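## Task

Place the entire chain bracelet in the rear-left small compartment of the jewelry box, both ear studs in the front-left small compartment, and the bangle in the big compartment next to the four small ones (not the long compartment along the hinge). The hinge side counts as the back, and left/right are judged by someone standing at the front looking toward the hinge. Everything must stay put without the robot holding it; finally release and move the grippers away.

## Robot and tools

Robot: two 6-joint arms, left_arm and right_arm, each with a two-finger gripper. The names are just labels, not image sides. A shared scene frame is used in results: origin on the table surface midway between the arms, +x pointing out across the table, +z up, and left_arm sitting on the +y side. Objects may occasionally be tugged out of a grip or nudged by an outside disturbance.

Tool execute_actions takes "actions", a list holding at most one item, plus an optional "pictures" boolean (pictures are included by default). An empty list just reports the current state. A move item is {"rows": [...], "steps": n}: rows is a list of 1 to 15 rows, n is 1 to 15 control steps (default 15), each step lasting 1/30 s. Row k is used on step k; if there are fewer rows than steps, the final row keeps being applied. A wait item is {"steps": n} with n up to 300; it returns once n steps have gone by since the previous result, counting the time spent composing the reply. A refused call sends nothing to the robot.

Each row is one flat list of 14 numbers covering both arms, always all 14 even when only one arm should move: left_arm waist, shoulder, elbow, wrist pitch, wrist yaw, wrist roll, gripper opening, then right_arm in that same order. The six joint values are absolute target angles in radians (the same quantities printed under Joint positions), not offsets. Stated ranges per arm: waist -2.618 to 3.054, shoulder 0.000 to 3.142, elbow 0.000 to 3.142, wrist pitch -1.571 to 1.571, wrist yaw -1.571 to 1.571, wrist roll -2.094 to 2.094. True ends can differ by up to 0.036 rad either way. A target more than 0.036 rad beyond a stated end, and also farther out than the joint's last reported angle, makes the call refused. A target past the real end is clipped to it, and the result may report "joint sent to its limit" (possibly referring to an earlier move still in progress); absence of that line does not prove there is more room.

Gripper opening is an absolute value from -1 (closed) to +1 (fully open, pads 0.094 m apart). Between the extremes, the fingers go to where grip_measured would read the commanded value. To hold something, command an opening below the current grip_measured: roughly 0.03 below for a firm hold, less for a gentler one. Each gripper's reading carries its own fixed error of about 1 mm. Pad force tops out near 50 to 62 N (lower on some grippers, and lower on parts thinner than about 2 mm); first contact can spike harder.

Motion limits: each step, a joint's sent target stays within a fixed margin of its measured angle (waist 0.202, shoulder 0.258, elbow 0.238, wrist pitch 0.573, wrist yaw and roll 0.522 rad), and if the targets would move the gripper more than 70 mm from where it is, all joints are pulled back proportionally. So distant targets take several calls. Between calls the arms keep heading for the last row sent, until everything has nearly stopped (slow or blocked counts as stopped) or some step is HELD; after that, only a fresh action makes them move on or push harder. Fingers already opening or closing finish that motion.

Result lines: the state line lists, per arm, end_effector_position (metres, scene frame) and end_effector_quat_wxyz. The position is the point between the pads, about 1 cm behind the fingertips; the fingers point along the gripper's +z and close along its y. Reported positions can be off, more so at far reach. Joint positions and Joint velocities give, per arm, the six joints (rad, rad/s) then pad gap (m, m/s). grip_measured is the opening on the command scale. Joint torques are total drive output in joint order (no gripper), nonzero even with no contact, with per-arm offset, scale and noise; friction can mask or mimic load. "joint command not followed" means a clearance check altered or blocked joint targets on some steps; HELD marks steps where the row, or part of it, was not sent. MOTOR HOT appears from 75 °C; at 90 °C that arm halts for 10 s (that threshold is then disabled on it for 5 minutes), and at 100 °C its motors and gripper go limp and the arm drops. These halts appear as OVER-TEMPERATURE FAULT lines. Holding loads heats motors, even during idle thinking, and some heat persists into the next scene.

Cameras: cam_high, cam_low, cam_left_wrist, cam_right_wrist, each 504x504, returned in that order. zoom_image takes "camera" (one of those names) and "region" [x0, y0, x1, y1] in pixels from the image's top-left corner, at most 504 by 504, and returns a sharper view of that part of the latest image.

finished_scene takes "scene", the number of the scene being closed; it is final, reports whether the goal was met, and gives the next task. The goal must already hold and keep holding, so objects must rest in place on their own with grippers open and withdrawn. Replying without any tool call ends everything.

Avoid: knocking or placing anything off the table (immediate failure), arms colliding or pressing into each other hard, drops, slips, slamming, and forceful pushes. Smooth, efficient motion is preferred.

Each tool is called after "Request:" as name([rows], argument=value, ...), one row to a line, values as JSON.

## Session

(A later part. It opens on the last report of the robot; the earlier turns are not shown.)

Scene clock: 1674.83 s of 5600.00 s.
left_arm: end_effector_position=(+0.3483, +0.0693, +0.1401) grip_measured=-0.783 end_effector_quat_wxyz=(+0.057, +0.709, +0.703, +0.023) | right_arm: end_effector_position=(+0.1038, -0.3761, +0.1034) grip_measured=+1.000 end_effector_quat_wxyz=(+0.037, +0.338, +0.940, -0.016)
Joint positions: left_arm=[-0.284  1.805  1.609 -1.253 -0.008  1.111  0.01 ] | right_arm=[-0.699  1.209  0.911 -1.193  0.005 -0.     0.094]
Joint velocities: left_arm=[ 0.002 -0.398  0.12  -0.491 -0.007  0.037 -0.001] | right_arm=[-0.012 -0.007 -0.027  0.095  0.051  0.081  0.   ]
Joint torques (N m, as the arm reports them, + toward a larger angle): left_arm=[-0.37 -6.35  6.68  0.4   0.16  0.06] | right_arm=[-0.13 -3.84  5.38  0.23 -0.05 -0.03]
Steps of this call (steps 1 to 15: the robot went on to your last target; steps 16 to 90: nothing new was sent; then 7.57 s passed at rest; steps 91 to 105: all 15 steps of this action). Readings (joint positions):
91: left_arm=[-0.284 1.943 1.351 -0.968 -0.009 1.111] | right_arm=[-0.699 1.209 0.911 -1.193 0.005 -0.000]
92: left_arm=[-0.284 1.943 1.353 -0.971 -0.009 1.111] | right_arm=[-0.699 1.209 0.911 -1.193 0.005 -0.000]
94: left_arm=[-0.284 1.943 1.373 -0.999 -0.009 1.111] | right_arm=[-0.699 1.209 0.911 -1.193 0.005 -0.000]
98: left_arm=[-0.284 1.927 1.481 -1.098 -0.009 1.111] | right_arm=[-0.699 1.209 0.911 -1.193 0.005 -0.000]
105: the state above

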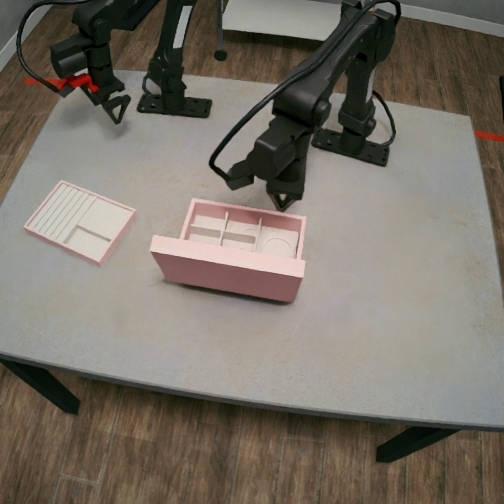

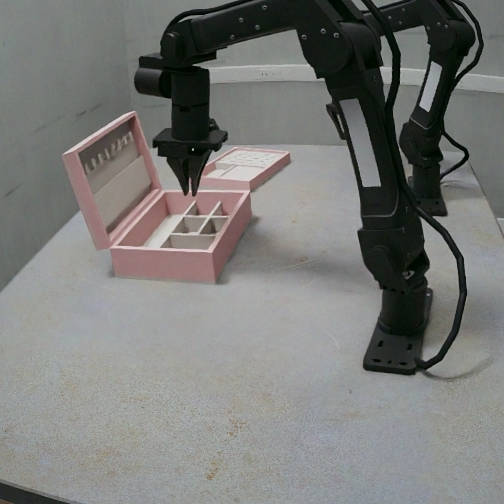

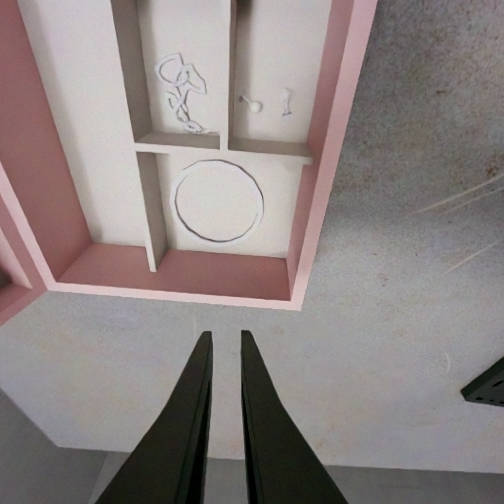

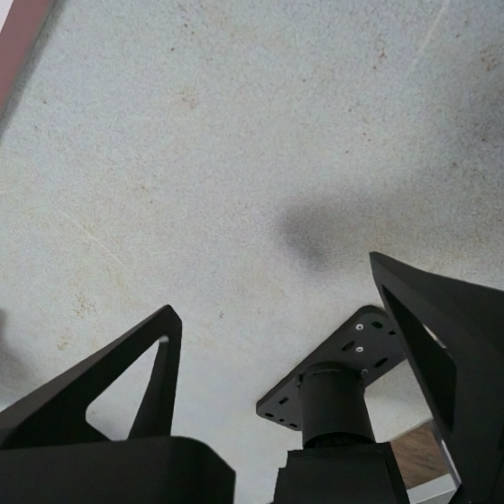

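Request:
execute_actions([
  {"rows":[[-0.28,1.76,1.60,-1.33,0,1.05,-0.5,-0.7,1.2,0.9,-1.2,0,0,1],[-0.26,1.715,1.56,-1.33,0,0.97,-0.3,-0.7,1.2,0.9,-1.2,0,0,1],[-0.24,1.67,1.52,-1.33,0,0.89,0,-0.7,1.2,0.9,-1.2,0,0,1],[-0.22,1.625,1.475,-1.33,0,0.8,0.3,-0.7,1.2,0.9,-1.2,0,0,1],[-0.20,1.58,1.43,-1.33,0,0.71,0.6,-0.7,1.2,0.9,-1.2,0,0,1],[-0.17,1.535,1.385,-1.33,0,0.62,1,-0.7,1.2,0.9,-1.2,0,0,1],[-0.14,1.49,1.34,-1.33,0,0.53,1,-0.7,1.2,0.9,-1.2,0,0,1],[-0.11,1.445,1.295,-1.33,0,0.44,1,-0.7,1.2,0.9,-1.2,0,0,1],[-0.08,1.40,1.25,-1.32,0,0.35,1,-0.7,1.2,0.9,-1.2,0,0,1],[-0.05,1.36,1.21,-1.31,0,0.27,1,-0.7,1.2,0.9,-1.2,0,0,1],[-0.02,1.32,1.17,-1.30,0,0.2,1,-0.7,1.2,0.9,-1.2,0,0,1],[0.0,1.29,1.14,-1.29,0,0.13,1,-0.7,1.2,0.9,-1.2,0,0,1],[0.02,1.265,1.115,-1.28,0,0.07,1,-0.7,1.2,0.9,-1.2,0,0,1],[0.03,1.25,1.10,-1.27,0,0.03,1,-0.7,1.2,0.9,-1.2,0,0,1],[0.04,1.24,1.09,-1.27,0,0,1,-0.7,1.2,0.9,-1.2,0,0,1]],"steps":15},
], pictures=false)

Request:
execute_actions([
  {"steps":15},
])

Scene clock: 1691.23 s of 5600.00 s.
left_arm: end_effector_position=(+0.2426, +0.1974, +0.1485) grip_measured=+1.000 end_effector_quat_wxyz=(+0.059, +0.207, +0.976, +0.007) | right_arm: end_effector_position=(+0.1038, -0.3761, +0.1034) grip_measured=+1.000 end_effector_quat_wxyz=(+0.037, +0.338, +0.940, -0.016)
Joint positions: left_arm=[ 0.02   1.271  1.128 -1.309 -0.01   0.254  0.094] | right_arm=[-0.699  1.209  0.911 -1.193  0.005 -0.     0.094]
Joint velocities: left_arm=[ 0.354 -0.525 -0.603  0.022 -0.022 -1.648  0.   ] | right_arm=[-0.007 -0.002 -0.002  0.051  0.022 -0.007  0.   ]
Joint torques (N m, as the arm reports them, + toward a larger angle): left_arm=[-0.2  -2.97  6.48  0.77  0.14 -0.02] | right_arm=[-0.14 -3.83  5.38  0.23 -0.05 -0.03]
Steps of this call (steps 1 to 30: the robot went on to your last target; steps 31 to 90: nothing new was sent; then 12.90 s passed at rest; steps 91 to 105: all 15 steps of this action). Readings (joint positions):
91: left_arm=[-0.284 1.794 1.613 -1.319 -0.008 1.104] | right_arm=[-0.699 1.209 0.911 -1.193 0.005 -0.000]
92: left_arm=[-0.283 1.786 1.604 -1.315 -0.008 1.083] | right_arm=[-0.699 1.209 0.911 -1.193 0.005 -0.000]
94: left_arm=[-0.269 1.736 1.546 -1.303 -0.007 1.007] | right_arm=[-0.699 1.209 0.911 -1.193 0.005 -0.000]
98: left_arm=[-0.175 1.550 1.377 -1.308 -0.005 0.757] | right_arm=[-0.699 1.209 0.911 -1.193 0.005 -0.000]
105: the state above

Scene clock: 1691.73 s of 5600.00 s.
left_arm: end_effector_position=(+0.2409, +0.2011, +0.1436) grip_measured=+1.000 end_effector_quat_wxyz=(+0.063, +0.082, +0.995, +0.001) | right_arm: end_effector_position=(+0.1038, -0.3761, +0.1034) grip_measured=+1.000 end_effector_quat_wxyz=(+0.037, +0.338, +0.940, -0.016)
Joint positions: left_arm=[ 0.035  1.253  1.095 -1.287 -0.01   0.016  0.094] | right_arm=[-0.699  1.209  0.911 -1.193  0.005 -0.     0.094]
Joint velocities: left_arm=[ 0.002 -0.012  0.017  0.022 -0.037 -0.051  0.001] | right_arm=[-0.002 -0.007 -0.022 -0.022 -0.066  0.081  0.   ]
Joint torques (N m, as the arm reports them, + toward a larger angle): left_arm=[ 0.44 -3.92  6.11  0.58  0.1  -0.1 ] | right_arm=[-0.14 -3.83  5.38  0.23 -0.05 -0.02]
Steps of this call (steps 1 to 15: the robot went on to your last target). Readings (joint positions):
1: left_arm=[0.029 1.259 1.112 -1.309 -0.010 0.203] | right_arm=[-0.699 1.209 0.911 -1.193 0.005 -0.000]
2: left_arm=[0.034 1.254 1.103 -1.309 -0.010 0.163] | right_arm=[-0.699 1.209 0.911 -1.193 0.005 -0.000]
4: left_arm=[0.035 1.253 1.096 -1.305 -0.010 0.106] | right_arm=[-0.699 1.209 0.911 -1.193 0.005 -0.000]
8: left_arm=[0.035 1.253 1.095 -1.293 -0.010 0.047] | right_arm=[-0.699 1.209 0.911 -1.193 0.005 -0.000]
15: the state above

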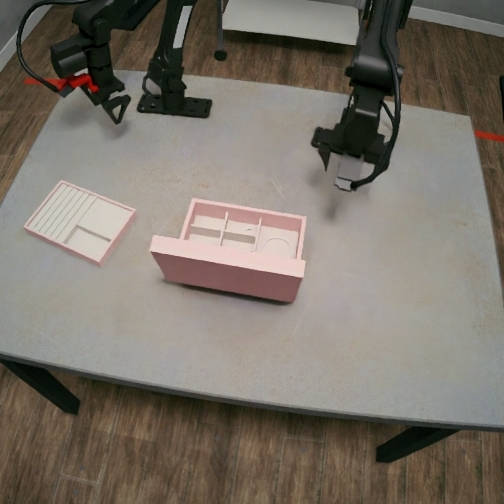

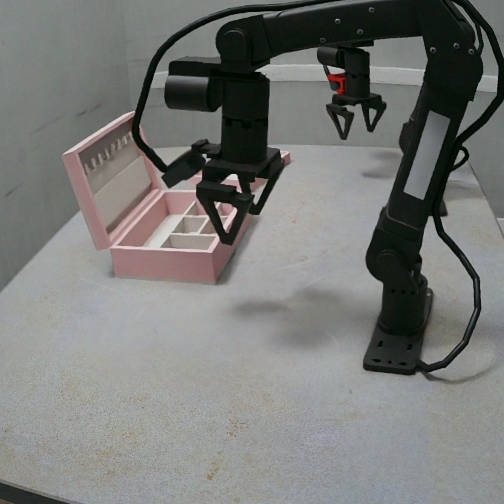

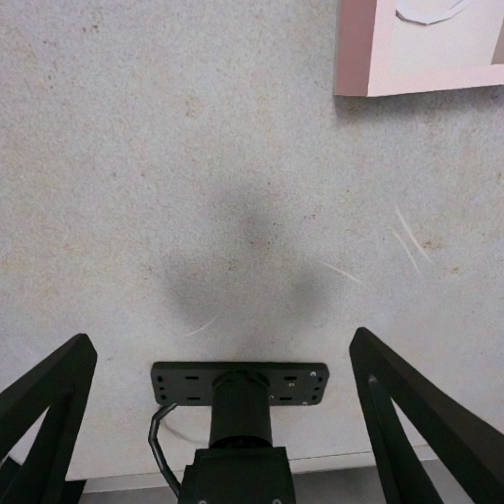

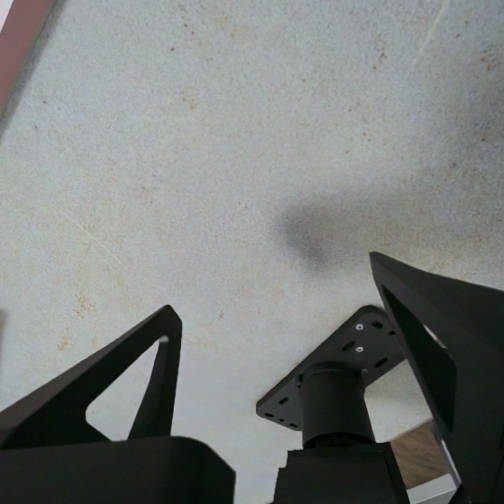

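Request:
finished_scene(scene=1)

The scene is finished: the task was done.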